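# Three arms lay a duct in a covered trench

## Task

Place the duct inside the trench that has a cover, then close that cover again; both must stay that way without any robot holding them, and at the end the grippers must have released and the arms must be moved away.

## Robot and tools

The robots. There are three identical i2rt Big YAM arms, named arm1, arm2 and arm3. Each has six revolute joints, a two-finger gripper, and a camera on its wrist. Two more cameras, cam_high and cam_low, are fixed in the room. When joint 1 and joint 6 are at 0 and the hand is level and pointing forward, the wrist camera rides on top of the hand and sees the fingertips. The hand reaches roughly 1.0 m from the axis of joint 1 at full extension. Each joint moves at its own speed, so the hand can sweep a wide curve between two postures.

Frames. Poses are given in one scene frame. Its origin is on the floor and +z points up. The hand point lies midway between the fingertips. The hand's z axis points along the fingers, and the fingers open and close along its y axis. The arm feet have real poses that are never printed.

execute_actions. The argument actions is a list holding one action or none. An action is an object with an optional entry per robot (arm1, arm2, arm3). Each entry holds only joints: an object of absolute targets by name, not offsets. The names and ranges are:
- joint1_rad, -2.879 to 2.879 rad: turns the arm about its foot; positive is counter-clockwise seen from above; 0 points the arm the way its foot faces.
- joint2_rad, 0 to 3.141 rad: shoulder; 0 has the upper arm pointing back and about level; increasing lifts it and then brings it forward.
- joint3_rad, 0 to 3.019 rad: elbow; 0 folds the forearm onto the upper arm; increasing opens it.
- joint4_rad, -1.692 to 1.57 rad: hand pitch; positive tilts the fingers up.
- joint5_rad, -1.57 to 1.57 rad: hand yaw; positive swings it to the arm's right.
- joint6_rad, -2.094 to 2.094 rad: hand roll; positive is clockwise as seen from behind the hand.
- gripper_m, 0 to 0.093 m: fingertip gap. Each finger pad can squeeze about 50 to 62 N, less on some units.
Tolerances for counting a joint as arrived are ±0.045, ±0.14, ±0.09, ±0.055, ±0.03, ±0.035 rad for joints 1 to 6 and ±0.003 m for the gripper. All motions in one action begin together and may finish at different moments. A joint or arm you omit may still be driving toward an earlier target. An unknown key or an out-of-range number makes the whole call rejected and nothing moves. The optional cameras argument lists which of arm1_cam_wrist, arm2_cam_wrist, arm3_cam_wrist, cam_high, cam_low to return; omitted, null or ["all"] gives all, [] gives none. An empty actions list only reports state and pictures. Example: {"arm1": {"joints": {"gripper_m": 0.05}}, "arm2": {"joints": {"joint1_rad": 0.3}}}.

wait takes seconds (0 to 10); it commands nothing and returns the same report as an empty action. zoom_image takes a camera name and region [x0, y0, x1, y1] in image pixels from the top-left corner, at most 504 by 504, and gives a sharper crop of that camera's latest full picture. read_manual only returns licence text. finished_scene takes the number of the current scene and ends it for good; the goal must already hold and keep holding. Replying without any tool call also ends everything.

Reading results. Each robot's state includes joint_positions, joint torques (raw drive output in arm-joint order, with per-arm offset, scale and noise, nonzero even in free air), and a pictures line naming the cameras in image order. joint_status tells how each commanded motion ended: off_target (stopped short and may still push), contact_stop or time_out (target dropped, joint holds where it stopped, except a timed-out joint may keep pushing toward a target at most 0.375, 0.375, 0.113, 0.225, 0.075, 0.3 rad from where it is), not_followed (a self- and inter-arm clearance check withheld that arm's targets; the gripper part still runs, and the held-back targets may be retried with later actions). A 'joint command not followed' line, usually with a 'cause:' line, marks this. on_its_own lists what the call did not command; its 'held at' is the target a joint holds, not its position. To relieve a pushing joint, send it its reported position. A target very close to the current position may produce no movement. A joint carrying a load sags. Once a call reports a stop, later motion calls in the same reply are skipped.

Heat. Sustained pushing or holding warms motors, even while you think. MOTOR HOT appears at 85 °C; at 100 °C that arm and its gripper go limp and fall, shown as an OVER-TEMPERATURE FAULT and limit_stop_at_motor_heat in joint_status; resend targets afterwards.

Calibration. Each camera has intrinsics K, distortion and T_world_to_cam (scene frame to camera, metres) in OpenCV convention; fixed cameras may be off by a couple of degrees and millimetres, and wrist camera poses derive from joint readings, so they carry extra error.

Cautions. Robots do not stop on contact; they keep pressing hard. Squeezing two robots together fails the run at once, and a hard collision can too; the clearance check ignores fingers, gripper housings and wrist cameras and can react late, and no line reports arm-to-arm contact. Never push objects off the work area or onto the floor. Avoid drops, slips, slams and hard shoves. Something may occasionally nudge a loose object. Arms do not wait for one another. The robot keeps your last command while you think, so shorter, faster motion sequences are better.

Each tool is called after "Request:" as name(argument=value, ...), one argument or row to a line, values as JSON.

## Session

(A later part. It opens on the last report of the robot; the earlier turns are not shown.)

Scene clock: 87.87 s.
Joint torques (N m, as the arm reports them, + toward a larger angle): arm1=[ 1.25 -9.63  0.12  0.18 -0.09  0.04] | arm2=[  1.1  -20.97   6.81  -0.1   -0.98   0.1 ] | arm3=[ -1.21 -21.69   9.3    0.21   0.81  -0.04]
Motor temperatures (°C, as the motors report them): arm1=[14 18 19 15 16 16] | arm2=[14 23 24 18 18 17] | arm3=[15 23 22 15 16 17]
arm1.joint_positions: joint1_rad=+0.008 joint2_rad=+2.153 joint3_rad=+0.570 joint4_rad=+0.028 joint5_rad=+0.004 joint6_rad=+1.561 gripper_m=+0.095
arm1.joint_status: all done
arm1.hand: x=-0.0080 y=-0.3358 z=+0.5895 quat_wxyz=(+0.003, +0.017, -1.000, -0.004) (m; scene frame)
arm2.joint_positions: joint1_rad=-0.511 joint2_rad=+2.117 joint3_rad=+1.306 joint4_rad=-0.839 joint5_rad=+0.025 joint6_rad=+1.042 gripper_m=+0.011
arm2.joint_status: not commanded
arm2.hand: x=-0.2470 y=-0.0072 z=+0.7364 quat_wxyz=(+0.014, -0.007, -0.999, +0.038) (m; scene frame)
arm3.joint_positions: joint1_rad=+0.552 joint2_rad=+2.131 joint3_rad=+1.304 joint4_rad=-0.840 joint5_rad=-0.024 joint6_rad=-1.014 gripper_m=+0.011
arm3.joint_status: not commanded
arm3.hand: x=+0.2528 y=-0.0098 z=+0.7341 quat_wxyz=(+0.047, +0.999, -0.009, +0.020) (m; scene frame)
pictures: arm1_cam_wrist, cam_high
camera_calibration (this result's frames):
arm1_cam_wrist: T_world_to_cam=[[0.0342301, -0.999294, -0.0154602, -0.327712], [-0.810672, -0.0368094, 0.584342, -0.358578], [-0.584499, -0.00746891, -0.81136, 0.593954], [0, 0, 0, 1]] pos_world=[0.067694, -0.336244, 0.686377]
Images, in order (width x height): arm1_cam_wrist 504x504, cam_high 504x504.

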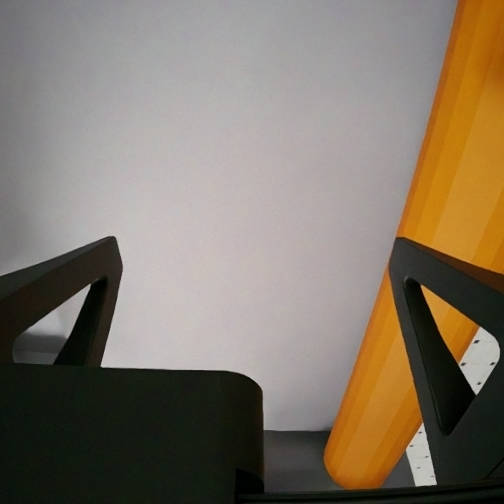

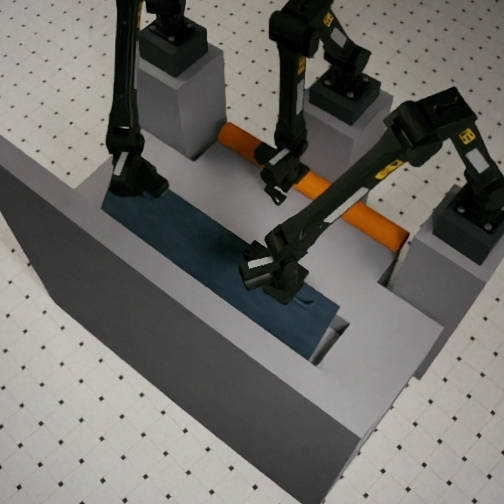

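Request:
execute_actions(
  actions=[
    {"arm1":{"joints":{"joint2_rad":2.27,"joint3_rad":0.575,"joint4_rad":-0.21}}},
  ],
  cameras=["arm1_cam_wrist","cam_low"],
)

Scene clock: 102.87 s.
Joint torques (N m, as the arm reports them, + toward a larger angle): arm1=[ 0.96 -9.64 -1.83 -1.2  -0.06  0.06] | arm2=[  1.09 -21.03   6.82  -0.08  -0.98   0.1 ] | arm3=[ -1.19 -21.69   9.29   0.21   0.81  -0.04]
Motor temperatures (°C, as the motors report them): arm1=[14 18 19 15 16 16] | arm2=[14 24 24 18 18 17] | arm3=[15 24 22 15 16 17]
arm1.joint_positions: joint1_rad=+0.008 joint2_rad=+2.280 joint3_rad=+0.577 joint4_rad=-0.198 joint5_rad=+0.004 joint6_rad=+1.561 gripper_m=+0.095
arm1.joint_status: all done
arm1.hand: x=-0.0058 y=-0.4323 z=+0.5712 quat_wxyz=(+0.002, +0.018, -0.986, +0.168) (m; scene frame)
arm2.joint_positions: joint1_rad=-0.511 joint2_rad=+2.117 joint3_rad=+1.306 joint4_rad=-0.839 joint5_rad=+0.025 joint6_rad=+1.042 gripper_m=+0.011
arm2.joint_status: not commanded
arm2.hand: x=-0.2470 y=-0.0072 z=+0.7364 quat_wxyz=(+0.014, -0.007, -0.999, +0.038) (m; scene frame)
arm3.joint_positions: joint1_rad=+0.552 joint2_rad=+2.131 joint3_rad=+1.304 joint4_rad=-0.840 joint5_rad=-0.024 joint6_rad=-1.014 gripper_m=+0.011
arm3.joint_status: not commanded
arm3.hand: x=+0.2528 y=-0.0098 z=+0.7341 quat_wxyz=(+0.047, +0.999, -0.009, +0.020) (m; scene frame)
pictures: arm1_cam_wrist, cam_low
camera_calibration (this result's frames):
arm1_cam_wrist: T_world_to_cam=[[0.0360637, -0.945068, 0.324877, -0.595468], [-0.815808, 0.159921, 0.555771, -0.248258], [-0.577197, -0.28508, -0.765227, 0.433299], [0, 0, 0, 1]] pos_world=[0.0690425, -0.399532, 0.663001]
Images, in order (width x height): arm1_cam_wrist 504x504, cam_low 504x504.

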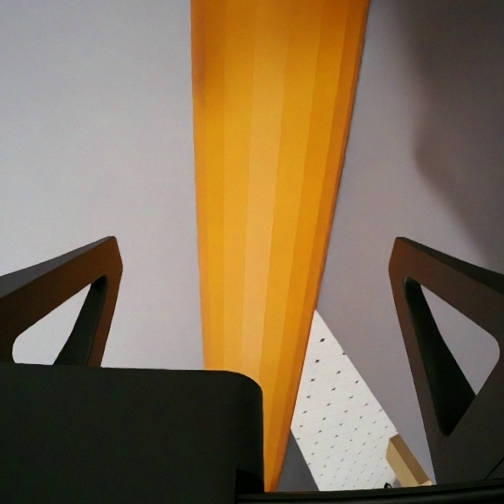

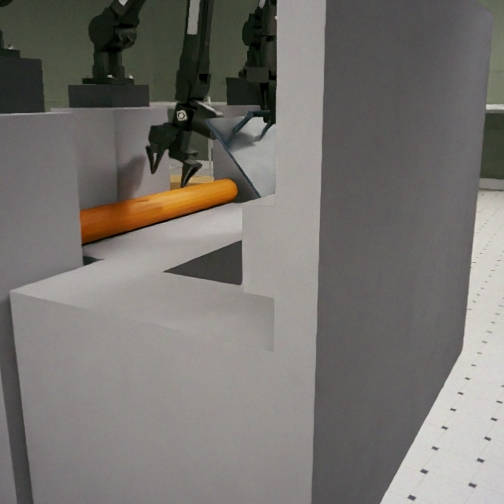

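Request:
execute_actions(
  actions=[
    {"arm1":{"joints":{"joint2_rad":2.38,"joint3_rad":0.595,"joint4_rad":-0.14}}},
  ],
  cameras=[],
)

Request:
execute_actions(
  actions=[
    {"arm1":{"joints":{"joint2_rad":2.47,"joint3_rad":0.63,"joint4_rad":-0.085}}},
  ],
  cameras=["arm1_cam_wrist","cam_low"],
)

Scene clock: 105.70 s.
Joint torques (N m, as the arm reports them, + toward a larger angle): arm1=[ 1.21 -9.72 -2.63 -0.45 -0.1   0.09] | arm2=[  1.19 -20.95   6.81  -0.1   -0.98   0.1 ] | arm3=[ -1.18 -21.66   9.28   0.2    0.81  -0.04]
Motor temperatures (°C, as the motors report them): arm1=[14 18 19 15 16 16] | arm2=[14 24 24 18 18 17] | arm3=[15 24 23 15 16 17]
arm1.joint_positions: joint1_rad=+0.008 joint2_rad=+2.385 joint3_rad=+0.599 joint4_rad=-0.148 joint5_rad=+0.004 joint6_rad=+1.561 gripper_m=+0.095
arm1.joint_status: all done
arm1.hand: x=-0.0056 y=-0.4473 z=+0.5469 quat_wxyz=(+0.001, +0.018, -0.983, +0.185) (m; scene frame)
arm2.joint_positions: joint1_rad=-0.511 joint2_rad=+2.117 joint3_rad=+1.306 joint4_rad=-0.839 joint5_rad=+0.025 joint6_rad=+1.042 gripper_m=+0.011
arm2.joint_status: not commanded
arm2.hand: x=-0.2470 y=-0.0072 z=+0.7364 quat_wxyz=(+0.014, -0.007, -0.999, +0.038) (m; scene frame)
arm3.joint_positions: joint1_rad=+0.552 joint2_rad=+2.131 joint3_rad=+1.304 joint4_rad=-0.840 joint5_rad=-0.024 joint6_rad=-1.014 gripper_m=+0.011
arm3.joint_status: not commanded
arm3.hand: x=+0.2528 y=-0.0098 z=+0.7341 quat_wxyz=(+0.047, +0.999, -0.009, +0.020) (m; scene frame)
pictures: none
No camera images: the call's "cameras" was empty. Leave "cameras" out to get every camera's image.

Scene clock: 106.57 s.
Joint torques (N m, as the arm reports them, + toward a larger angle): arm1=[  1.06 -10.12  -3.07  -0.52  -0.09   0.07] | arm2=[  1.08 -20.99   6.82  -0.1   -0.98   0.1 ] | arm3=[ -1.18 -21.69   9.29   0.21   0.81  -0.04]
Motor temperatures (°C, as the motors report them): arm1=[14 18 19 15 16 16] | arm2=[14 24 24 18 18 17] | arm3=[15 24 23 15 16 17]
arm1.joint_positions: joint1_rad=+0.008 joint2_rad=+2.472 joint3_rad=+0.635 joint4_rad=-0.092 joint5_rad=+0.004 joint6_rad=+1.561 gripper_m=+0.095
arm1.joint_status: all done
arm1.hand: x=-0.0059 y=-0.4481 z=+0.5223 quat_wxyz=(+0.001, +0.018, -0.983, +0.182) (m; scene frame)
arm2.joint_positions: joint1_rad=-0.511 joint2_rad=+2.117 joint3_rad=+1.306 joint4_rad=-0.839 joint5_rad=+0.025 joint6_rad=+1.042 gripper_m=+0.011
arm2.joint_status: not commanded
arm2.hand: x=-0.2470 y=-0.0072 z=+0.7364 quat_wxyz=(+0.014, -0.007, -0.999, +0.038) (m; scene frame)
arm3.joint_positions: joint1_rad=+0.552 joint2_rad=+2.131 joint3_rad=+1.304 joint4_rad=-0.840 joint5_rad=-0.024 joint6_rad=-1.014 gripper_m=+0.011
arm3.joint_status: not commanded
arm3.hand: x=+0.2528 y=-0.0098 z=+0.7341 quat_wxyz=(+0.047, +0.999, -0.009, +0.020) (m; scene frame)
pictures: arm1_cam_wrist, cam_low
camera_calibration (this result's frames):
arm1_cam_wrist: T_world_to_cam=[[0.0360751, -0.93565, 0.351081, -0.603998], [-0.816233, 0.175109, 0.550546, -0.209109], [-0.576595, -0.306425, -0.757391, 0.377732], [0, 0, 0, 1]] pos_world=[0.068906, -0.412767, 0.613267]
Images, in order (width x height): arm1_cam_wrist 504x504, cam_low 504x504.

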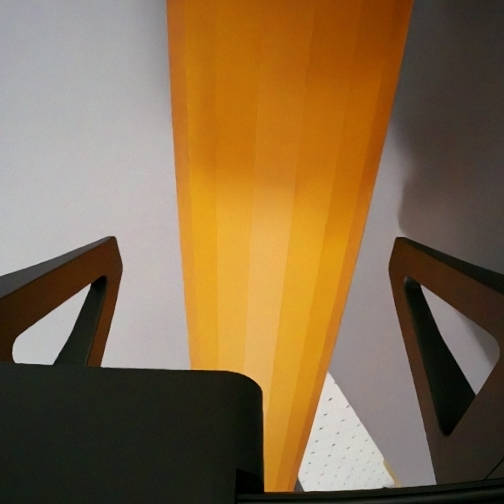

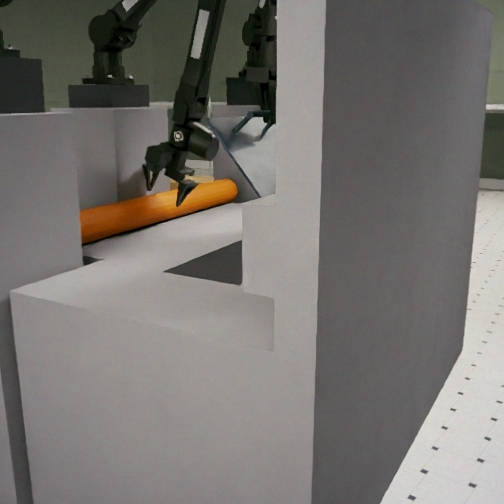

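Request:
execute_actions(
  actions=[
    {"arm1":{"joints":{"joint2_rad":2.55,"joint3_rad":0.66,"joint4_rad":-0.045}}},
  ],
  cameras=[],
)

Request:
execute_actions(
  actions=[
    {"arm1":{"joints":{"joint2_rad":2.62,"joint3_rad":0.70,"joint4_rad":-0.005}}},
  ],
  cameras=["arm1_cam_wrist","cam_low"],
)

Scene clock: 109.77 s.
Joint torques (N m, as the arm reports them, + toward a larger angle): arm1=[ 0.93 -8.8  -3.05 -0.55 -0.11  0.05] | arm2=[  1.08 -20.95   6.81  -0.11  -0.98   0.1 ] | arm3=[ -1.18 -21.66   9.29   0.22   0.81  -0.04]
Motor temperatures (°C, as the motors report them): arm1=[14 18 19 15 16 16] | arm2=[14 25 24 18 18 17] | arm3=[15 24 23 15 16 17]
arm1.joint_positions: joint1_rad=+0.008 joint2_rad=+2.546 joint3_rad=+0.661 joint4_rad=-0.052 joint5_rad=+0.004 joint6_rad=+1.561 gripper_m=+0.095
arm1.joint_status: all done
arm1.hand: x=-0.0059 y=-0.4554 z=+0.5027 quat_wxyz=(+0.001, +0.018, -0.982, +0.186) (m; scene frame)
arm2.joint_positions: joint1_rad=-0.511 joint2_rad=+2.117 joint3_rad=+1.306 joint4_rad=-0.839 joint5_rad=+0.025 joint6_rad=+1.042 gripper_m=+0.011
arm2.joint_status: not commanded
arm2.hand: x=-0.2470 y=-0.0072 z=+0.7364 quat_wxyz=(+0.014, -0.007, -0.999, +0.038) (m; scene frame)
arm3.joint_positions: joint1_rad=+0.552 joint2_rad=+2.131 joint3_rad=+1.304 joint4_rad=-0.840 joint5_rad=-0.024 joint6_rad=-1.014 gripper_m=+0.011
arm3.joint_status: not commanded
arm3.hand: x=+0.2528 y=-0.0098 z=+0.7341 quat_wxyz=(+0.047, +0.999, -0.009, +0.020) (m; scene frame)
pictures: none
No camera images: the call's "cameras" was empty. Leave "cameras" out to get every camera's image.

Scene clock: 110.37 s.
Joint torques (N m, as the arm reports them, + toward a larger angle): arm1=[ 0.8  -7.34 -2.2   0.21 -0.13  0.02] | arm2=[  1.1  -20.96   6.82  -0.09  -0.98   0.1 ] | arm3=[ -1.18 -21.71   9.29   0.2    0.81  -0.04]
Motor temperatures (°C, as the motors report them): arm1=[14 18 19 15 16 16] | arm2=[14 25 24 18 18 17] | arm3=[15 24 23 15 16 17]
arm1.joint_positions: joint1_rad=+0.008 joint2_rad=+2.587 joint3_rad=+0.684 joint4_rad=-0.035 joint5_rad=+0.004 joint6_rad=+1.566 gripper_m=+0.095
arm1.joint_status: all done
arm1.hand: x=-0.0060 y=-0.4563 z=+0.4907 quat_wxyz=(+0.001, +0.016, -0.982, +0.187) (m; scene frame)
arm2.joint_positions: joint1_rad=-0.511 joint2_rad=+2.117 joint3_rad=+1.306 joint4_rad=-0.839 joint5_rad=+0.025 joint6_rad=+1.042 gripper_m=+0.011
arm2.joint_status: not commanded
arm2.hand: x=-0.2470 y=-0.0072 z=+0.7364 quat_wxyz=(+0.014, -0.007, -0.999, +0.038) (m; scene frame)
arm3.joint_positions: joint1_rad=+0.552 joint2_rad=+2.131 joint3_rad=+1.304 joint4_rad=-0.840 joint5_rad=-0.024 joint6_rad=-1.014 gripper_m=+0.011
arm3.joint_status: not commanded
arm3.hand: x=+0.2528 y=-0.0098 z=+0.7341 quat_wxyz=(+0.047, +0.999, -0.009, +0.020) (m; scene frame)
pictures: arm1_cam_wrist, cam_low
camera_calibration (this result's frames):
arm1_cam_wrist: T_world_to_cam=[[0.0307369, -0.932568, 0.359683, -0.603352], [-0.816542, 0.184114, 0.54714, -0.184544], [-0.576468, -0.310514, -0.755822, 0.348558], [0, 0, 0, 1]] pos_world=[0.0687899, -0.420458, 0.581434]
Images, in order (width x height): arm1_cam_wrist 504x504, cam_low 504x504.

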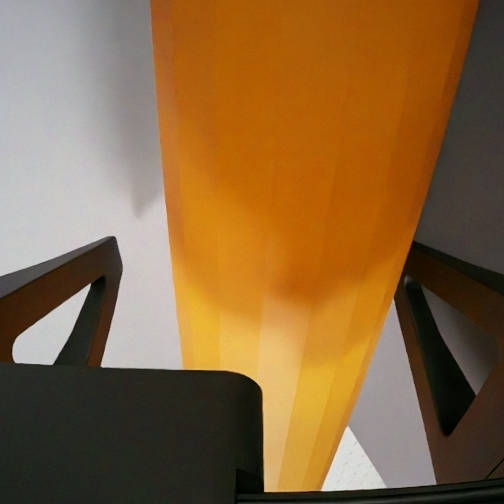

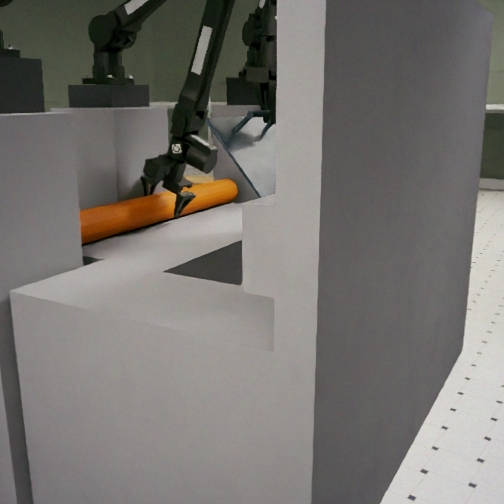

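Request:
execute_actions(
  actions=[
    {"arm1":{"joints":{"joint2_rad":2.63,"joint4_rad":0.12}}},
  ],
  cameras=["arm1_cam_wrist","cam_low"],
)

Scene clock: 113.90 s.
Joint torques (N m, as the arm reports them, + toward a larger angle): arm1=[ 0.9  -5.82 -0.18  2.18 -0.13  0.  ] | arm2=[  1.09 -21.03   6.84  -0.1   -0.98   0.1 ] | arm3=[ -1.19 -21.69   9.29   0.22   0.81  -0.04]
Motor temperatures (°C, as the motors report them): arm1=[14 18 19 15 16 16] | arm2=[14 25 24 18 19 17] | arm3=[15 24 23 15 16 17]
arm1.joint_positions: joint1_rad=+0.008 joint2_rad=+2.582 joint3_rad=+0.656 joint4_rad=+0.031 joint5_rad=+0.004 joint6_rad=+1.567 gripper_m=+0.095
arm1.joint_status: joint4_rad time_out (moved +0.066 of +0.155); the others done
arm1.on_its_own: joint4_rad reads +0.031 and still pushes toward +0.120 since a time_out
arm1.hand: x=-0.0060 y=-0.4550 z=+0.4916 quat_wxyz=(+0.001, +0.015, -0.986, +0.165) (m; scene frame)
arm2.joint_positions: joint1_rad=-0.511 joint2_rad=+2.117 joint3_rad=+1.306 joint4_rad=-0.839 joint5_rad=+0.025 joint6_rad=+1.042 gripper_m=+0.011
arm2.joint_status: not commanded
arm2.hand: x=-0.2470 y=-0.0072 z=+0.7364 quat_wxyz=(+0.014, -0.007, -0.999, +0.038) (m; scene frame)
arm3.joint_positions: joint1_rad=+0.552 joint2_rad=+2.131 joint3_rad=+1.304 joint4_rad=-0.840 joint5_rad=-0.024 joint6_rad=-1.014 gripper_m=+0.011
arm3.joint_status: not commanded
arm3.hand: x=+0.2528 y=-0.0098 z=+0.7341 quat_wxyz=(+0.047, +0.999, -0.009, +0.020) (m; scene frame)
pictures: arm1_cam_wrist, cam_low
camera_calibration (this result's frames):
arm1_cam_wrist: T_world_to_cam=[[0.0299581, -0.947353, 0.318787, -0.589071], [-0.815901, 0.161061, 0.555307, -0.199795], [-0.577416, -0.276734, -0.768121, 0.371037], [0, 0, 0, 1]] pos_world=[0.0688777, -0.423201, 0.583737]
Images, in order (width x height): arm1_cam_wrist 504x504, cam_low 504x504.

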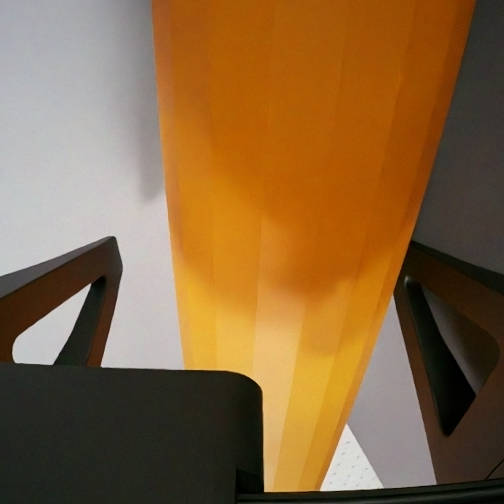

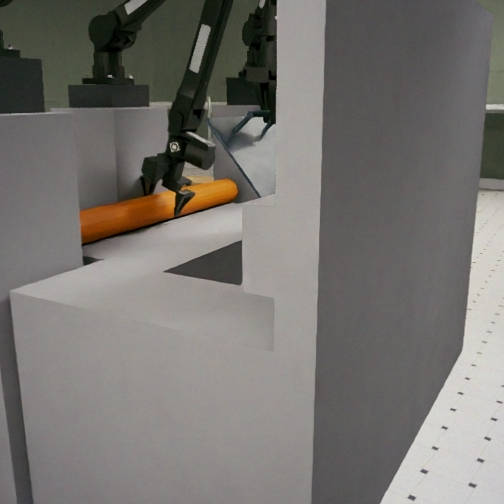

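Request:
execute_actions(
  actions=[
    {"arm1":{"joints":{"joint2_rad":2.6,"joint3_rad":0.79,"joint4_rad":0.05}}},
  ],
  cameras=["arm1_cam_wrist","cam_low"],
)

Scene clock: 117.47 s.
Joint torques (N m, as the arm reports them, + toward a larger angle): arm1=[ 1.09 -8.31  4.13  1.61 -0.14  0.03] | arm2=[  1.1  -20.98   6.81  -0.09  -0.98   0.1 ] | arm3=[ -1.2  -21.67   9.3    0.22   0.81  -0.04]
Motor temperatures (°C, as the motors report them): arm1=[14 18 19 15 16 16] | arm2=[14 25 25 18 19 17] | arm3=[15 24 23 15 16 17]
arm1.joint_positions: joint1_rad=+0.008 joint2_rad=+2.585 joint3_rad=+0.684 joint4_rad=-0.025 joint5_rad=+0.004 joint6_rad=+1.567 gripper_m=+0.095
arm1.joint_status: joint3_rad time_out (moved +0.028 of +0.134); joint4_rad time_out (moved -0.057 of +0.019); the others done
arm1.on_its_own: joint3_rad reads +0.684 and still pushes toward +0.790 since a time_out; joint4_rad reads -0.025 and still pushes toward +0.050 since a time_out
arm1.hand: x=-0.0060 y=-0.4530 z=+0.4899 quat_wxyz=(+0.001, +0.015, -0.983, +0.181) (m; scene frame)
arm2.joint_positions: joint1_rad=-0.511 joint2_rad=+2.117 joint3_rad=+1.306 joint4_rad=-0.839 joint5_rad=+0.025 joint6_rad=+1.042 gripper_m=+0.011
arm2.joint_status: not commanded
arm2.hand: x=-0.2470 y=-0.0072 z=+0.7364 quat_wxyz=(+0.014, -0.007, -0.999, +0.038) (m; scene frame)
arm3.joint_positions: joint1_rad=+0.552 joint2_rad=+2.131 joint3_rad=+1.304 joint4_rad=-0.840 joint5_rad=-0.024 joint6_rad=-1.014 gripper_m=+0.011
arm3.joint_status: not commanded
arm3.hand: x=+0.2528 y=-0.0098 z=+0.7341 quat_wxyz=(+0.047, +0.999, -0.009, +0.020) (m; scene frame)
pictures: arm1_cam_wrist, cam_low
camera_calibration (this result's frames):
arm1_cam_wrist: T_world_to_cam=[[0.0295965, -0.936658, 0.348992, -0.596682], [-0.81662, 0.178683, 0.548821, -0.188024], [-0.576416, -0.301237, -0.759606, 0.35503], [0, 0, 0, 1]] pos_world=[0.0687605, -0.418342, 0.581111]
Images, in order (width x height): arm1_cam_wrist 504x504, cam_low 504x504.

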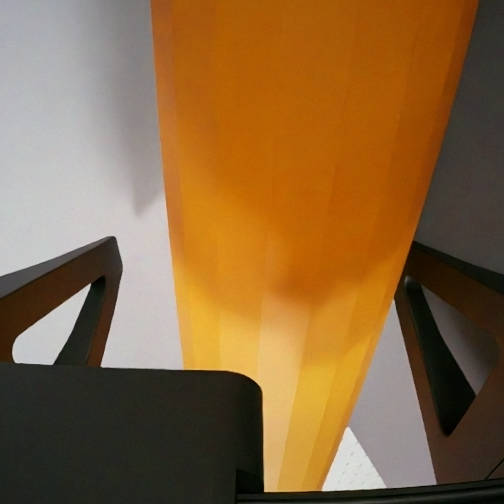

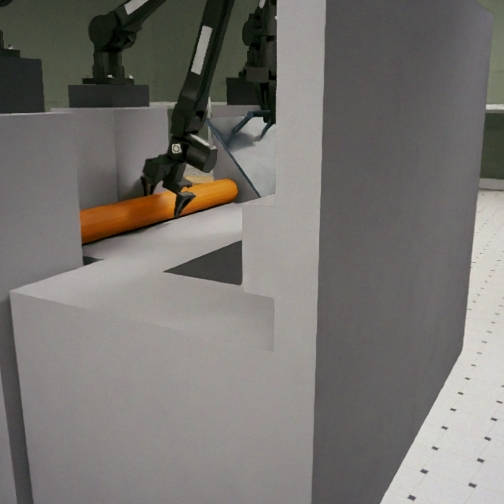

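Request:
execute_actions(
  actions=[
    {"arm1":{"joints":{"joint3_rad":0.66,"joint4_rad":-0.04,"gripper_m":0.03}}},
  ],
  cameras=["arm1_cam_wrist"],
)

Request:
execute_actions(
  actions=[
    {"arm1":{"joints":{"joint2_rad":2.47,"joint3_rad":0.66,"joint4_rad":-0.085}}},
  ],
  cameras=["arm1_cam_wrist","cam_low"],
)

Scene clock: 122.17 s.
Joint torques (N m, as the arm reports them, + toward a larger angle): arm1=[ 0.96 -8.52 -4.55 -0.39 -0.16  0.  ] | arm2=[  1.11 -20.95   6.81  -0.11  -0.98   0.1 ] | arm3=[ -1.21 -21.7    9.29   0.21   0.81  -0.04]
Motor temperatures (°C, as the motors report them): arm1=[14 18 19 15 16 16] | arm2=[14 25 25 18 19 17] | arm3=[15 24 23 15 16 17]
arm1.joint_positions: joint1_rad=+0.008 joint2_rad=+2.590 joint3_rad=+0.677 joint4_rad=-0.053 joint5_rad=+0.005 joint6_rad=+1.569 gripper_m=+0.075
arm1.joint_status: gripper_m off_target (ended at +0.075, target +0.030); the others done
arm1.hand: x=-0.0055 y=-0.4661 z=+0.4935 quat_wxyz=(+0.000, +0.015, -0.979, +0.201) (m; scene frame)
arm2.joint_positions: joint1_rad=-0.511 joint2_rad=+2.117 joint3_rad=+1.306 joint4_rad=-0.839 joint5_rad=+0.025 joint6_rad=+1.042 gripper_m=+0.011
arm2.joint_status: not commanded
arm2.hand: x=-0.2470 y=-0.0072 z=+0.7364 quat_wxyz=(+0.014, -0.007, -0.999, +0.038) (m; scene frame)
arm3.joint_positions: joint1_rad=+0.552 joint2_rad=+2.131 joint3_rad=+1.304 joint4_rad=-0.840 joint5_rad=-0.024 joint6_rad=-1.014 gripper_m=+0.011
arm3.joint_status: not commanded
arm3.hand: x=+0.2528 y=-0.0098 z=+0.7341 quat_wxyz=(+0.047, +0.999, -0.009, +0.020) (m; scene frame)
pictures: arm1_cam_wrist
camera_calibration (this result's frames):
arm1_cam_wrist: T_world_to_cam=[[0.0284409, -0.92181, 0.386596, -0.621807], [-0.817707, 0.200991, 0.539405, -0.172222], [-0.574931, -0.331464, -0.748055, 0.33432], [0, 0, 0, 1]] pos_world=[0.069069, -0.427758, 0.583375]
Images, in order (width x height): arm1_cam_wrist 504x504.

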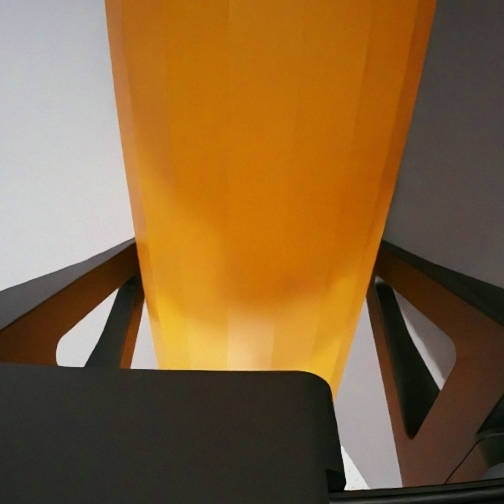

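Scene clock: 123.13 s.
Joint torques (N m, as the arm reports them, + toward a larger angle): arm1=[  0.63 -11.02  -3.74  -1.5   -0.13  -0.02] | arm2=[  1.1  -20.98   6.83  -0.1   -0.98   0.1 ] | arm3=[ -1.22 -21.69   9.29   0.22   0.81  -0.04]
Motor temperatures (°C, as the motors report them): arm1=[14 18 19 15 16 16] | arm2=[14 25 25 18 19 17] | arm3=[15 25 23 15 16 17]
arm1.joint_positions: joint1_rad=+0.008 joint2_rad=+2.487 joint3_rad=+0.680 joint4_rad=-0.061 joint5_rad=+0.004 joint6_rad=+1.569 gripper_m=+0.075
arm1.joint_status: all done
arm1.hand: x=-0.0065 y=-0.4207 z=+0.5095 quat_wxyz=(+0.001, +0.014, -0.988, +0.152) (m; scene frame)
arm2.joint_positions: joint1_rad=-0.511 joint2_rad=+2.117 joint3_rad=+1.306 joint4_rad=-0.839 joint5_rad=+0.025 joint6_rad=+1.042 gripper_m=+0.011
arm2.joint_status: not commanded
arm2.hand: x=-0.2470 y=-0.0072 z=+0.7364 quat_wxyz=(+0.014, -0.007, -0.999, +0.038) (m; scene frame)
arm3.joint_positions: joint1_rad=+0.552 joint2_rad=+2.131 joint3_rad=+1.304 joint4_rad=-0.840 joint5_rad=-0.024 joint6_rad=-1.014 gripper_m=+0.011
arm3.joint_status: not commanded
arm3.hand: x=+0.2528 y=-0.0098 z=+0.7341 quat_wxyz=(+0.047, +0.999, -0.009, +0.020) (m; scene frame)
pictures: arm1_cam_wrist, cam_low
camera_calibration (this result's frames):
arm1_cam_wrist: T_world_to_cam=[[0.0284051, -0.95535, 0.294108, -0.553091], [-0.815989, 0.147785, 0.558857, -0.223103], [-0.577369, -0.255864, -0.775357, 0.406427], [0, 0, 0, 1]] pos_world=[0.0683198, -0.391434, 0.602477]
Images, in order (width x height): arm1_cam_wrist 504x504, cam_low 504x504.

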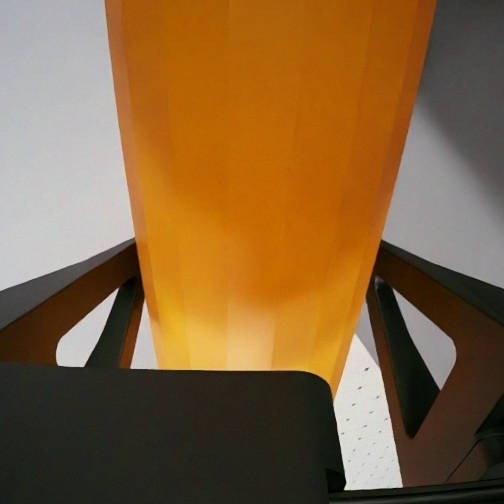

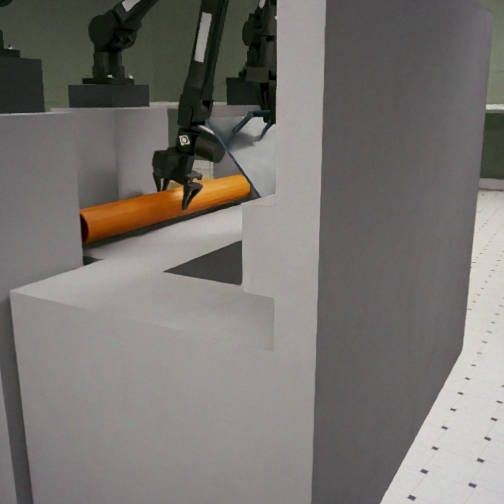

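Request:
execute_actions(
  actions=[
    {"arm1":{"joints":{"joint2_rad":2.29,"joint3_rad":0.74,"joint4_rad":0.016}}},
  ],
  cameras=[],
)

Request:
execute_actions(
  actions=[
    {"arm1":{"joints":{"joint2_rad":2.37,"joint3_rad":1.07,"joint4_rad":0.10}}},
  ],
)

Scene clock: 131.63 s.
Joint torques (N m, as the arm reports them, + toward a larger angle): arm1=[  1.1  -13.11  -0.12  -0.37  -0.13  -0.01] | arm2=[  1.1  -20.97   6.82  -0.11  -0.98   0.11] | arm3=[ -1.21 -21.69   9.29   0.21   0.81  -0.04]
Motor temperatures (°C, as the motors report them): arm1=[14 18 19 15 16 16] | arm2=[14 26 25 18 19 17] | arm3=[15 25 23 15 16 17]
arm1.joint_positions: joint1_rad=+0.008 joint2_rad=+2.313 joint3_rad=+0.740 joint4_rad=+0.021 joint5_rad=+0.004 joint6_rad=+1.569 gripper_m=+0.075
arm1.joint_status: all done
arm1.hand: x=-0.0094 y=-0.2907 z=+0.5434 quat_wxyz=(+0.003, +0.013, -1.000, -0.005) (m; scene frame)
arm2.joint_positions: joint1_rad=-0.511 joint2_rad=+2.117 joint3_rad=+1.306 joint4_rad=-0.839 joint5_rad=+0.025 joint6_rad=+1.042 gripper_m=+0.011
arm2.joint_status: not commanded
arm2.hand: x=-0.2470 y=-0.0072 z=+0.7364 quat_wxyz=(+0.014, -0.007, -0.999, +0.038) (m; scene frame)
arm3.joint_positions: joint1_rad=+0.552 joint2_rad=+2.131 joint3_rad=+1.304 joint4_rad=-0.840 joint5_rad=-0.024 joint6_rad=-1.014 gripper_m=+0.011
arm3.joint_status: not commanded
arm3.hand: x=+0.2528 y=-0.0098 z=+0.7341 quat_wxyz=(+0.047, +0.999, -0.009, +0.020) (m; scene frame)
pictures: none
No camera images: the call's "cameras" was empty. Leave "cameras" out to get every camera's image.

Scene clock: 132.93 s.
Joint torques (N m, as the arm reports them, + toward a larger angle): arm1=[  0.97 -17.65   2.42   0.42  -0.13  -0.06] | arm2=[  1.11 -20.92   6.82  -0.1   -0.98   0.1 ] | arm3=[ -1.19 -21.66   9.29   0.22   0.81  -0.04]
Motor temperatures (°C, as the motors report them): arm1=[14 18 19 15 16 16] | arm2=[14 26 25 18 19 17] | arm3=[15 25 23 15 16 17]
arm1.joint_positions: joint1_rad=+0.008 joint2_rad=+2.416 joint3_rad=+1.057 joint4_rad=+0.093 joint5_rad=+0.004 joint6_rad=+1.569 gripper_m=+0.075
arm1.joint_status: all done
arm1.hand: x=-0.0138 y=-0.1185 z=+0.5288 quat_wxyz=(+0.004, +0.012, -0.989, -0.147) (m; scene frame)
arm2.joint_positions: joint1_rad=-0.511 joint2_rad=+2.117 joint3_rad=+1.306 joint4_rad=-0.839 joint5_rad=+0.025 joint6_rad=+1.042 gripper_m=+0.011
arm2.joint_status: not commanded
arm2.hand: x=-0.2470 y=-0.0072 z=+0.7364 quat_wxyz=(+0.014, -0.007, -0.999, +0.038) (m; scene frame)
arm3.joint_positions: joint1_rad=+0.552 joint2_rad=+2.131 joint3_rad=+1.304 joint4_rad=-0.840 joint5_rad=-0.024 joint6_rad=-1.014 gripper_m=+0.011
arm3.joint_status: not commanded
arm3.hand: x=+0.2528 y=-0.0098 z=+0.7341 quat_wxyz=(+0.047, +0.999, -0.009, +0.020) (m; scene frame)
pictures: arm1_cam_wrist, arm2_cam_wrist, arm3_cam_wrist, cam_high, cam_low
camera_calibration (this result's frames):
arm1_cam_wrist: T_world_to_cam=[[0.0228403, -0.954048, -0.298783, 0.0437388], [-0.807551, -0.193788, 0.557053, -0.323931], [-0.589355, 0.22856, -0.774868, 0.551507], [0, 0, 0, 1]] pos_world=[0.0624434, -0.147097, 0.62086]
arm2_cam_wrist: T_world_to_cam=[[-0.00925296, -0.997519, 0.0697828, -0.0620494], [-0.801319, 0.0491421, 0.596216, -0.631752], [-0.598166, -0.0504015, -0.799786, 0.565453], [0, 0, 0, 1]] pos_world=[-0.168574, -0.00235022, 0.833232]
arm3_cam_wrist: T_world_to_cam=[[0.00941143, 0.994696, -0.102425, 0.0832846], [0.791772, 0.0551482, 0.608322, -0.641412], [0.610745, -0.0868224, -0.787053, 0.543047], [0, 0, 0, 1]] pos_world=[0.175405, -0.000321477, 0.826123]
Images, in order (width x height): arm1_cam_wrist 504x504, arm2_cam_wrist 504x504, arm3_cam_wrist 504x504, cam_high 504x504, cam_low 504x504.

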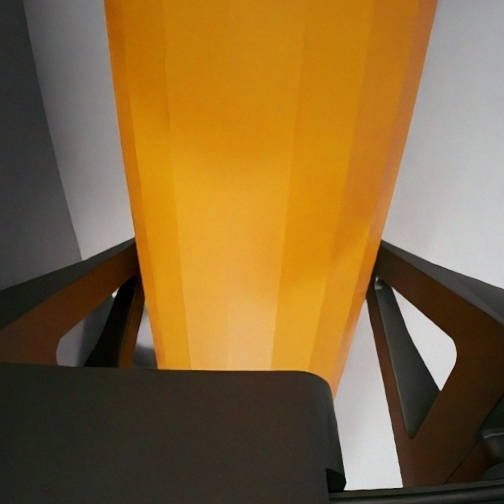

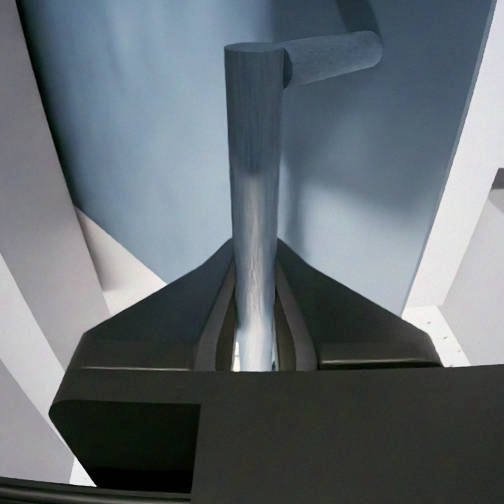

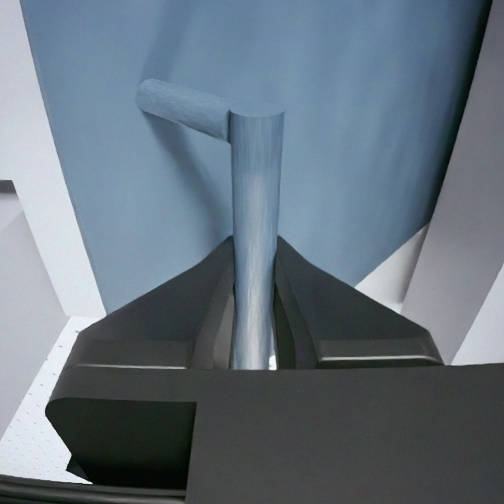

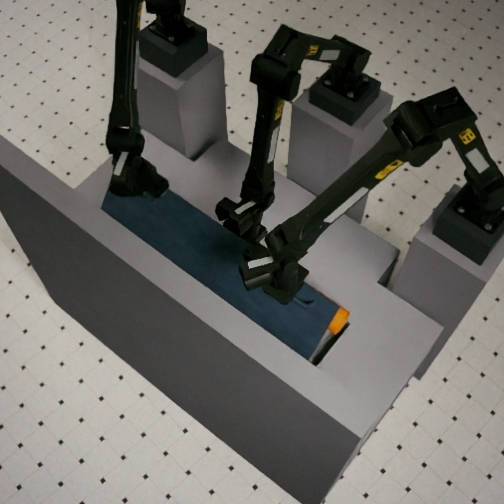

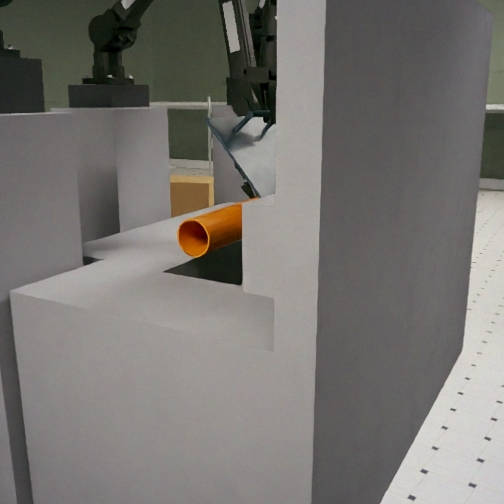

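Request:
execute_actions(
  actions=[
    {"arm1":{"joints":{"joint1_rad":-0.025,"joint2_rad":2.41,"joint3_rad":1.125,"joint4_rad":0.165}}},
  ],
  cameras=[],
)

Request:
execute_actions(
  actions=[
    {"arm1":{"joints":{"joint2_rad":2.5,"joint3_rad":1.165,"joint4_rad":0.2}}},
  ],
  cameras=["cam_low"],
)

Request:
execute_actions(
  actions=[
    {"arm1":{"joints":{"joint2_rad":2.58,"joint3_rad":1.2,"joint4_rad":0.23}}},
  ],
  cameras=["arm1_cam_wrist","cam_low","cam_high"],
)

Scene clock: 141.50 s.
Joint torques (N m, as the arm reports them, + toward a larger angle): arm1=[  1.5  -17.55   3.97   1.38  -0.12  -0.07] | arm2=[  1.1  -20.98   6.81  -0.12  -0.98   0.1 ] | arm3=[ -1.17 -21.69   9.29   0.22   0.81  -0.04]
Motor temperatures (°C, as the motors report them): arm1=[14 20 19 15 16 16] | arm2=[14 26 25 18 19 17] | arm3=[15 25 23 15 17 17]
arm1.joint_positions: joint1_rad=-0.021 joint2_rad=+2.449 joint3_rad=+1.094 joint4_rad=+0.135 joint5_rad=+0.003 joint6_rad=+1.569 gripper_m=+0.075
arm1.joint_status: all done
arm1.hand: x=+0.0006 y=-0.0997 z=+0.5218 quat_wxyz=(+0.002, -0.002, -0.985, -0.170) (m; scene frame)
arm2.joint_positions: joint1_rad=-0.511 joint2_rad=+2.117 joint3_rad=+1.306 joint4_rad=-0.839 joint5_rad=+0.025 joint6_rad=+1.042 gripper_m=+0.011
arm2.joint_status: not commanded
arm2.hand: x=-0.2470 y=-0.0072 z=+0.7364 quat_wxyz=(+0.014, -0.007, -0.999, +0.038) (m; scene frame)
arm3.joint_positions: joint1_rad=+0.552 joint2_rad=+2.131 joint3_rad=+1.304 joint4_rad=-0.840 joint5_rad=-0.024 joint6_rad=-1.014 gripper_m=+0.011
arm3.joint_status: not commanded
arm3.hand: x=+0.2528 y=-0.0098 z=+0.7341 quat_wxyz=(+0.047, +0.999, -0.009, +0.020) (m; scene frame)
pictures: none
No camera images: the call's "cameras" was empty. Leave "cameras" out to get every camera's image.

Scene clock: 142.43 s.
Joint torques (N m, as the arm reports them, + toward a larger angle): arm1=[  1.2  -18.88   2.7    1.12  -0.1   -0.03] | arm2=[  1.11 -20.95   6.82  -0.1   -0.98   0.1 ] | arm3=[ -1.2  -21.68   9.29   0.22   0.81  -0.03]
Motor temperatures (°C, as the motors report them): arm1=[14 20 19 15 16 16] | arm2=[14 26 25 18 19 17] | arm3=[15 25 23 15 17 17]
arm1.joint_positions: joint1_rad=-0.021 joint2_rad=+2.550 joint3_rad=+1.147 joint4_rad=+0.175 joint5_rad=+0.003 joint6_rad=+1.569 gripper_m=+0.075
arm1.joint_status: all done
arm1.hand: x=+0.0002 y=-0.1023 z=+0.4829 quat_wxyz=(+0.002, -0.002, -0.986, -0.166) (m; scene frame)
arm2.joint_positions: joint1_rad=-0.511 joint2_rad=+2.117 joint3_rad=+1.306 joint4_rad=-0.839 joint5_rad=+0.025 joint6_rad=+1.042 gripper_m=+0.011
arm2.joint_status: not commanded
arm2.hand: x=-0.2470 y=-0.0072 z=+0.7364 quat_wxyz=(+0.014, -0.007, -0.999, +0.038) (m; scene frame)
arm3.joint_positions: joint1_rad=+0.552 joint2_rad=+2.131 joint3_rad=+1.304 joint4_rad=-0.840 joint5_rad=-0.024 joint6_rad=-1.014 gripper_m=+0.011
arm3.joint_status: not commanded
arm3.hand: x=+0.2528 y=-0.0098 z=+0.7341 quat_wxyz=(+0.047, +0.999, -0.009, +0.020) (m; scene frame)
pictures: cam_low
Images, in order (width x height): cam_low 504x504.

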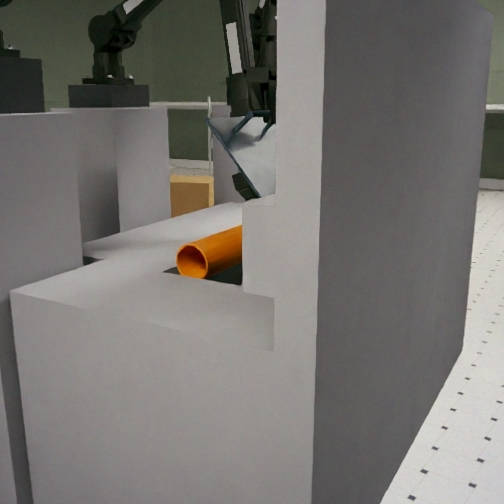

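Scene clock: 143.37 s.
Joint torques (N m, as the arm reports them, + toward a larger angle): arm1=[  1.15 -18.75   2.29   1.14  -0.08  -0.1 ] | arm2=[  1.05 -21.01   6.83  -0.11  -0.98   0.1 ] | arm3=[ -1.23 -21.71   9.29   0.21   0.81  -0.04]
Motor temperatures (°C, as the motors report them): arm1=[14 20 19 15 16 16] | arm2=[14 26 25 18 19 17] | arm3=[15 25 23 15 17 17]
arm1.joint_positions: joint1_rad=-0.021 joint2_rad=+2.627 joint3_rad=+1.184 joint4_rad=+0.204 joint5_rad=+0.003 joint6_rad=+1.569 gripper_m=+0.075
arm1.joint_status: all done
arm1.hand: x=-0.0001 y=-0.1093 z=+0.4523 quat_wxyz=(+0.002, -0.002, -0.987, -0.161) (m; scene frame)
arm2.joint_positions: joint1_rad=-0.511 joint2_rad=+2.117 joint3_rad=+1.306 joint4_rad=-0.839 joint5_rad=+0.025 joint6_rad=+1.042 gripper_m=+0.011
arm2.joint_status: not commanded
arm2.hand: x=-0.2470 y=-0.0072 z=+0.7364 quat_wxyz=(+0.014, -0.007, -0.999, +0.038) (m; scene frame)
arm3.joint_positions: joint1_rad=+0.552 joint2_rad=+2.131 joint3_rad=+1.304 joint4_rad=-0.840 joint5_rad=-0.024 joint6_rad=-1.014 gripper_m=+0.011
arm3.joint_status: not commanded
arm3.hand: x=+0.2528 y=-0.0098 z=+0.7341 quat_wxyz=(+0.047, +0.999, -0.009, +0.020) (m; scene frame)
pictures: arm1_cam_wrist, cam_high, cam_low
camera_calibration (this result's frames):
arm1_cam_wrist: T_world_to_cam=[[-0.00496001, -0.945705, -0.324989, 0.0420201], [-0.812413, -0.185682, 0.552728, -0.265565], [-0.583062, 0.266766, -0.767381, 0.499007], [0, 0, 0, 1]] pos_world=[0.0754123, -0.14269, 0.54337]
Images, in order (width x height): arm1_cam_wrist 504x504, cam_high 504x504, cam_low 504x504.

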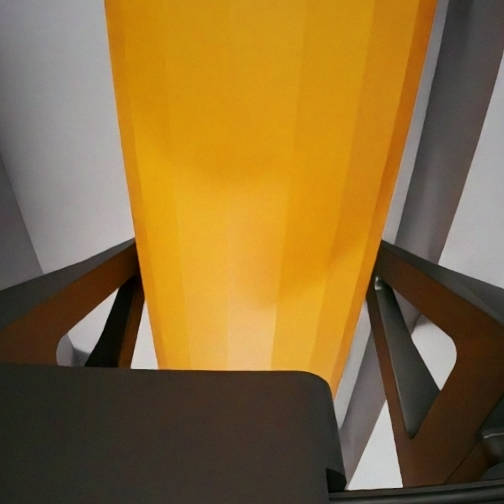

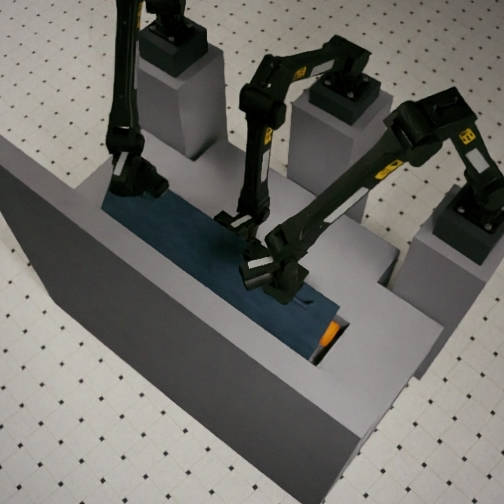

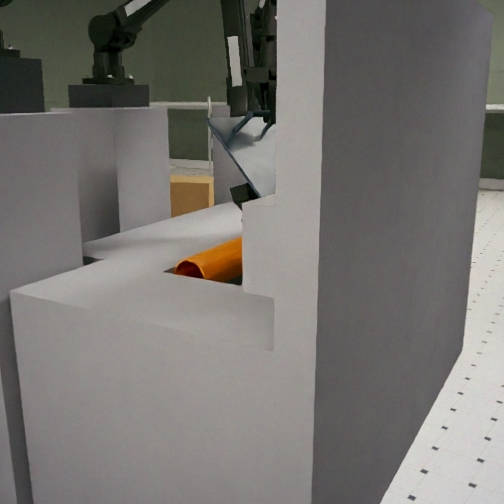

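Request:
execute_actions(
  actions=[
    {"arm1":{"joints":{"joint2_rad":2.63,"joint3_rad":1.33,"joint4_rad":0.23}}},
  ],
  cameras=[],
)

Request:
execute_actions(
  actions=[
    {"arm1":{"joints":{"joint2_rad":2.73,"joint3_rad":1.39,"joint4_rad":0.26}}},
  ],
  cameras=["arm1_cam_wrist","cam_low","cam_high"],
)

Scene clock: 147.27 s.
Joint torques (N m, as the arm reports them, + toward a larger angle): arm1=[  0.89 -19.77   3.21   1.35  -0.12  -0.08] | arm2=[  1.21 -20.95   6.82  -0.1   -0.98   0.1 ] | arm3=[ -1.2  -21.68   9.29   0.21   0.81  -0.04]
Motor temperatures (°C, as the motors report them): arm1=[14 20 19 15 16 16] | arm2=[14 26 25 18 19 17] | arm3=[15 25 23 15 17 17]
arm1.joint_positions: joint1_rad=-0.021 joint2_rad=+2.681 joint3_rad=+1.309 joint4_rad=+0.204 joint5_rad=+0.003 joint6_rad=+1.569 gripper_m=+0.075
arm1.joint_status: all done
arm1.hand: x=+0.0001 y=-0.0601 z=+0.4426 quat_wxyz=(+0.002, -0.002, -0.981, -0.196) (m; scene frame)
arm2.joint_positions: joint1_rad=-0.511 joint2_rad=+2.117 joint3_rad=+1.306 joint4_rad=-0.839 joint5_rad=+0.025 joint6_rad=+1.042 gripper_m=+0.011
arm2.joint_status: not commanded
arm2.hand: x=-0.2470 y=-0.0072 z=+0.7364 quat_wxyz=(+0.014, -0.007, -0.999, +0.038) (m; scene frame)
arm3.joint_positions: joint1_rad=+0.552 joint2_rad=+2.131 joint3_rad=+1.304 joint4_rad=-0.840 joint5_rad=-0.024 joint6_rad=-1.014 gripper_m=+0.011
arm3.joint_status: not commanded
arm3.hand: x=+0.2528 y=-0.0098 z=+0.7341 quat_wxyz=(+0.047, +0.999, -0.009, +0.020) (m; scene frame)
pictures: none
No camera images: the call's "cameras" was empty. Leave "cameras" out to get every camera's image.

Scene clock: 148.23 s.
Joint torques (N m, as the arm reports them, + toward a larger angle): arm1=[  1.41 -20.46   2.74   1.44  -0.08  -0.06] | arm2=[  1.12 -20.97   6.83  -0.11  -0.98   0.1 ] | arm3=[ -1.19 -21.69   9.29   0.22   0.81  -0.04]
Motor temperatures (°C, as the motors report them): arm1=[14 21 19 15 16 16] | arm2=[14 26 25 18 19 17] | arm3=[15 25 23 15 17 17]
arm1.joint_positions: joint1_rad=-0.021 joint2_rad=+2.784 joint3_rad=+1.371 joint4_rad=+0.232 joint5_rad=+0.003 joint6_rad=+1.569 gripper_m=+0.075
arm1.joint_status: all done
arm1.hand: x=-0.0004 y=-0.0694 z=+0.4004 quat_wxyz=(+0.002, -0.002, -0.982, -0.190) (m; scene frame)
arm2.joint_positions: joint1_rad=-0.511 joint2_rad=+2.117 joint3_rad=+1.306 joint4_rad=-0.839 joint5_rad=+0.025 joint6_rad=+1.042 gripper_m=+0.011
arm2.joint_status: not commanded
arm2.hand: x=-0.2470 y=-0.0072 z=+0.7364 quat_wxyz=(+0.014, -0.007, -0.999, +0.038) (m; scene frame)
arm3.joint_positions: joint1_rad=+0.552 joint2_rad=+2.131 joint3_rad=+1.304 joint4_rad=-0.840 joint5_rad=-0.024 joint6_rad=-1.014 gripper_m=+0.011
arm3.joint_status: not commanded
arm3.hand: x=+0.2528 y=-0.0098 z=+0.7341 quat_wxyz=(+0.047, +0.999, -0.009, +0.020) (m; scene frame)
pictures: arm1_cam_wrist, cam_high, cam_low
camera_calibration (this result's frames):
arm1_cam_wrist: T_world_to_cam=[[-0.00536836, -0.925135, -0.379599, 0.0862081], [-0.812655, -0.217171, 0.540767, -0.227117], [-0.582721, 0.311386, -0.75065, 0.444766], [0, 0, 0, 1]] pos_world=[0.0750695, -0.108063, 0.489406]
Images, in order (width x height): arm1_cam_wrist 504x504, cam_high 504x504, cam_low 504x504.

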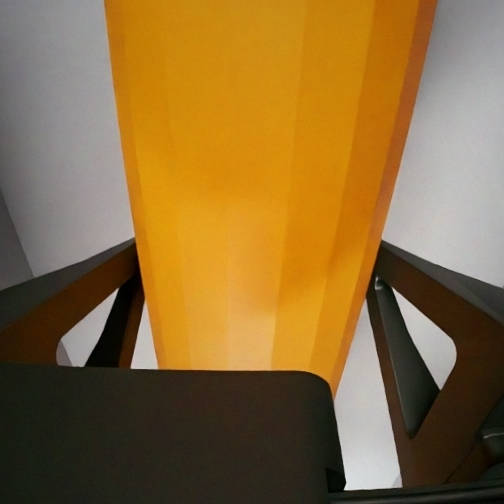

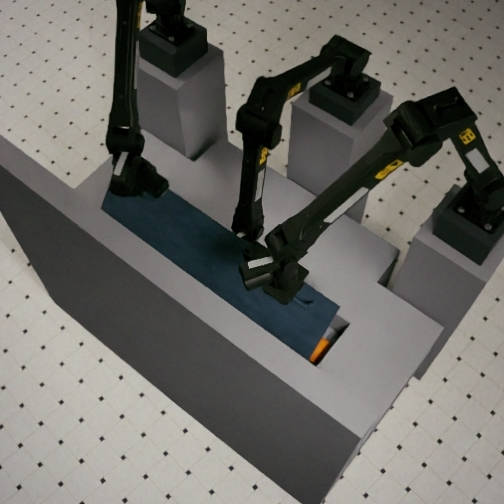

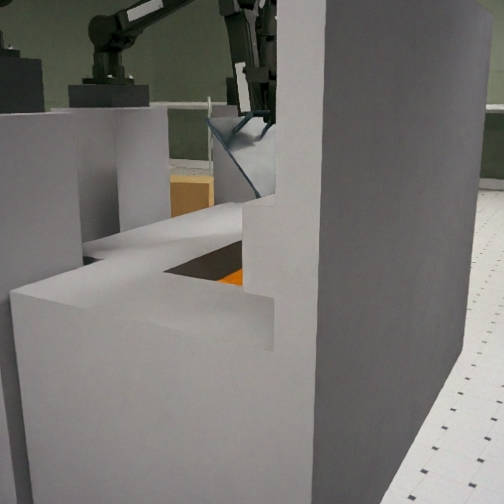

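Not on the floor yet.

Request:
execute_actions(
  actions=[
    {"arm1":{"joints":{"joint2_rad":2.8,"joint3_rad":1.45,"joint4_rad":0.27}}},
  ],
  cameras=["arm1_cam_wrist"],
)

Scene clock: 150.73 s.
Joint torques (N m, as the arm reports them, + toward a larger angle): arm1=[  1.18 -18.19   3.86   1.55  -0.11  -0.08] | arm2=[  1.07 -20.96   6.82  -0.09  -0.98   0.1 ] | arm3=[ -1.2  -21.72   9.29   0.21   0.81  -0.04]
Motor temperatures (°C, as the motors report them): arm1=[14 21 19 15 16 16] | arm2=[14 26 25 18 19 17] | arm3=[15 25 23 15 17 17]
arm1.joint_positions: joint1_rad=-0.021 joint2_rad=+2.820 joint3_rad=+1.418 joint4_rad=+0.238 joint5_rad=+0.003 joint6_rad=+1.569 gripper_m=+0.075
arm1.joint_status: all done
arm1.hand: x=-0.0004 y=-0.0601 z=+0.3885 quat_wxyz=(+0.002, -0.002, -0.980, -0.197) (m; scene frame)
arm2.joint_positions: joint1_rad=-0.511 joint2_rad=+2.117 joint3_rad=+1.306 joint4_rad=-0.839 joint5_rad=+0.025 joint6_rad=+1.042 gripper_m=+0.011
arm2.joint_status: not commanded
arm2.hand: x=-0.2470 y=-0.0072 z=+0.7364 quat_wxyz=(+0.014, -0.007, -0.999, +0.038) (m; scene frame)
arm3.joint_positions: joint1_rad=+0.552 joint2_rad=+2.131 joint3_rad=+1.304 joint4_rad=-0.840 joint5_rad=-0.024 joint6_rad=-1.014 gripper_m=+0.011
arm3.joint_status: not commanded
arm3.hand: x=+0.2528 y=-0.0098 z=+0.7341 quat_wxyz=(+0.047, +0.999, -0.009, +0.020) (m; scene frame)
pictures: arm1_cam_wrist
camera_calibration (this result's frames):
arm1_cam_wrist: T_world_to_cam=[[-0.00547358, -0.919085, -0.394022, 0.0962661], [-0.812722, -0.225485, 0.537252, -0.217847], [-0.582626, 0.323171, -0.745726, 0.431686], [0, 0, 0, 1]] pos_world=[0.0749894, -0.100153, 0.47689]
Images, in order (width x height): arm1_cam_wrist 504x504.

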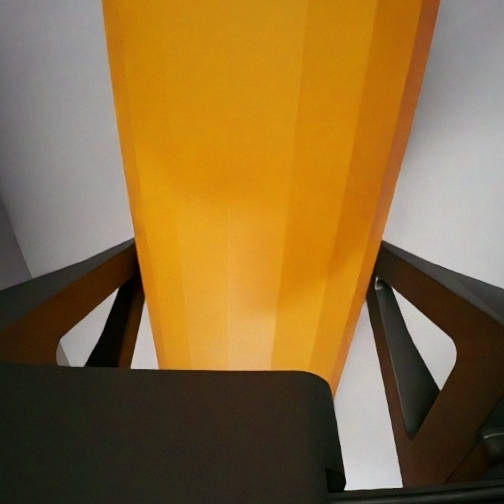

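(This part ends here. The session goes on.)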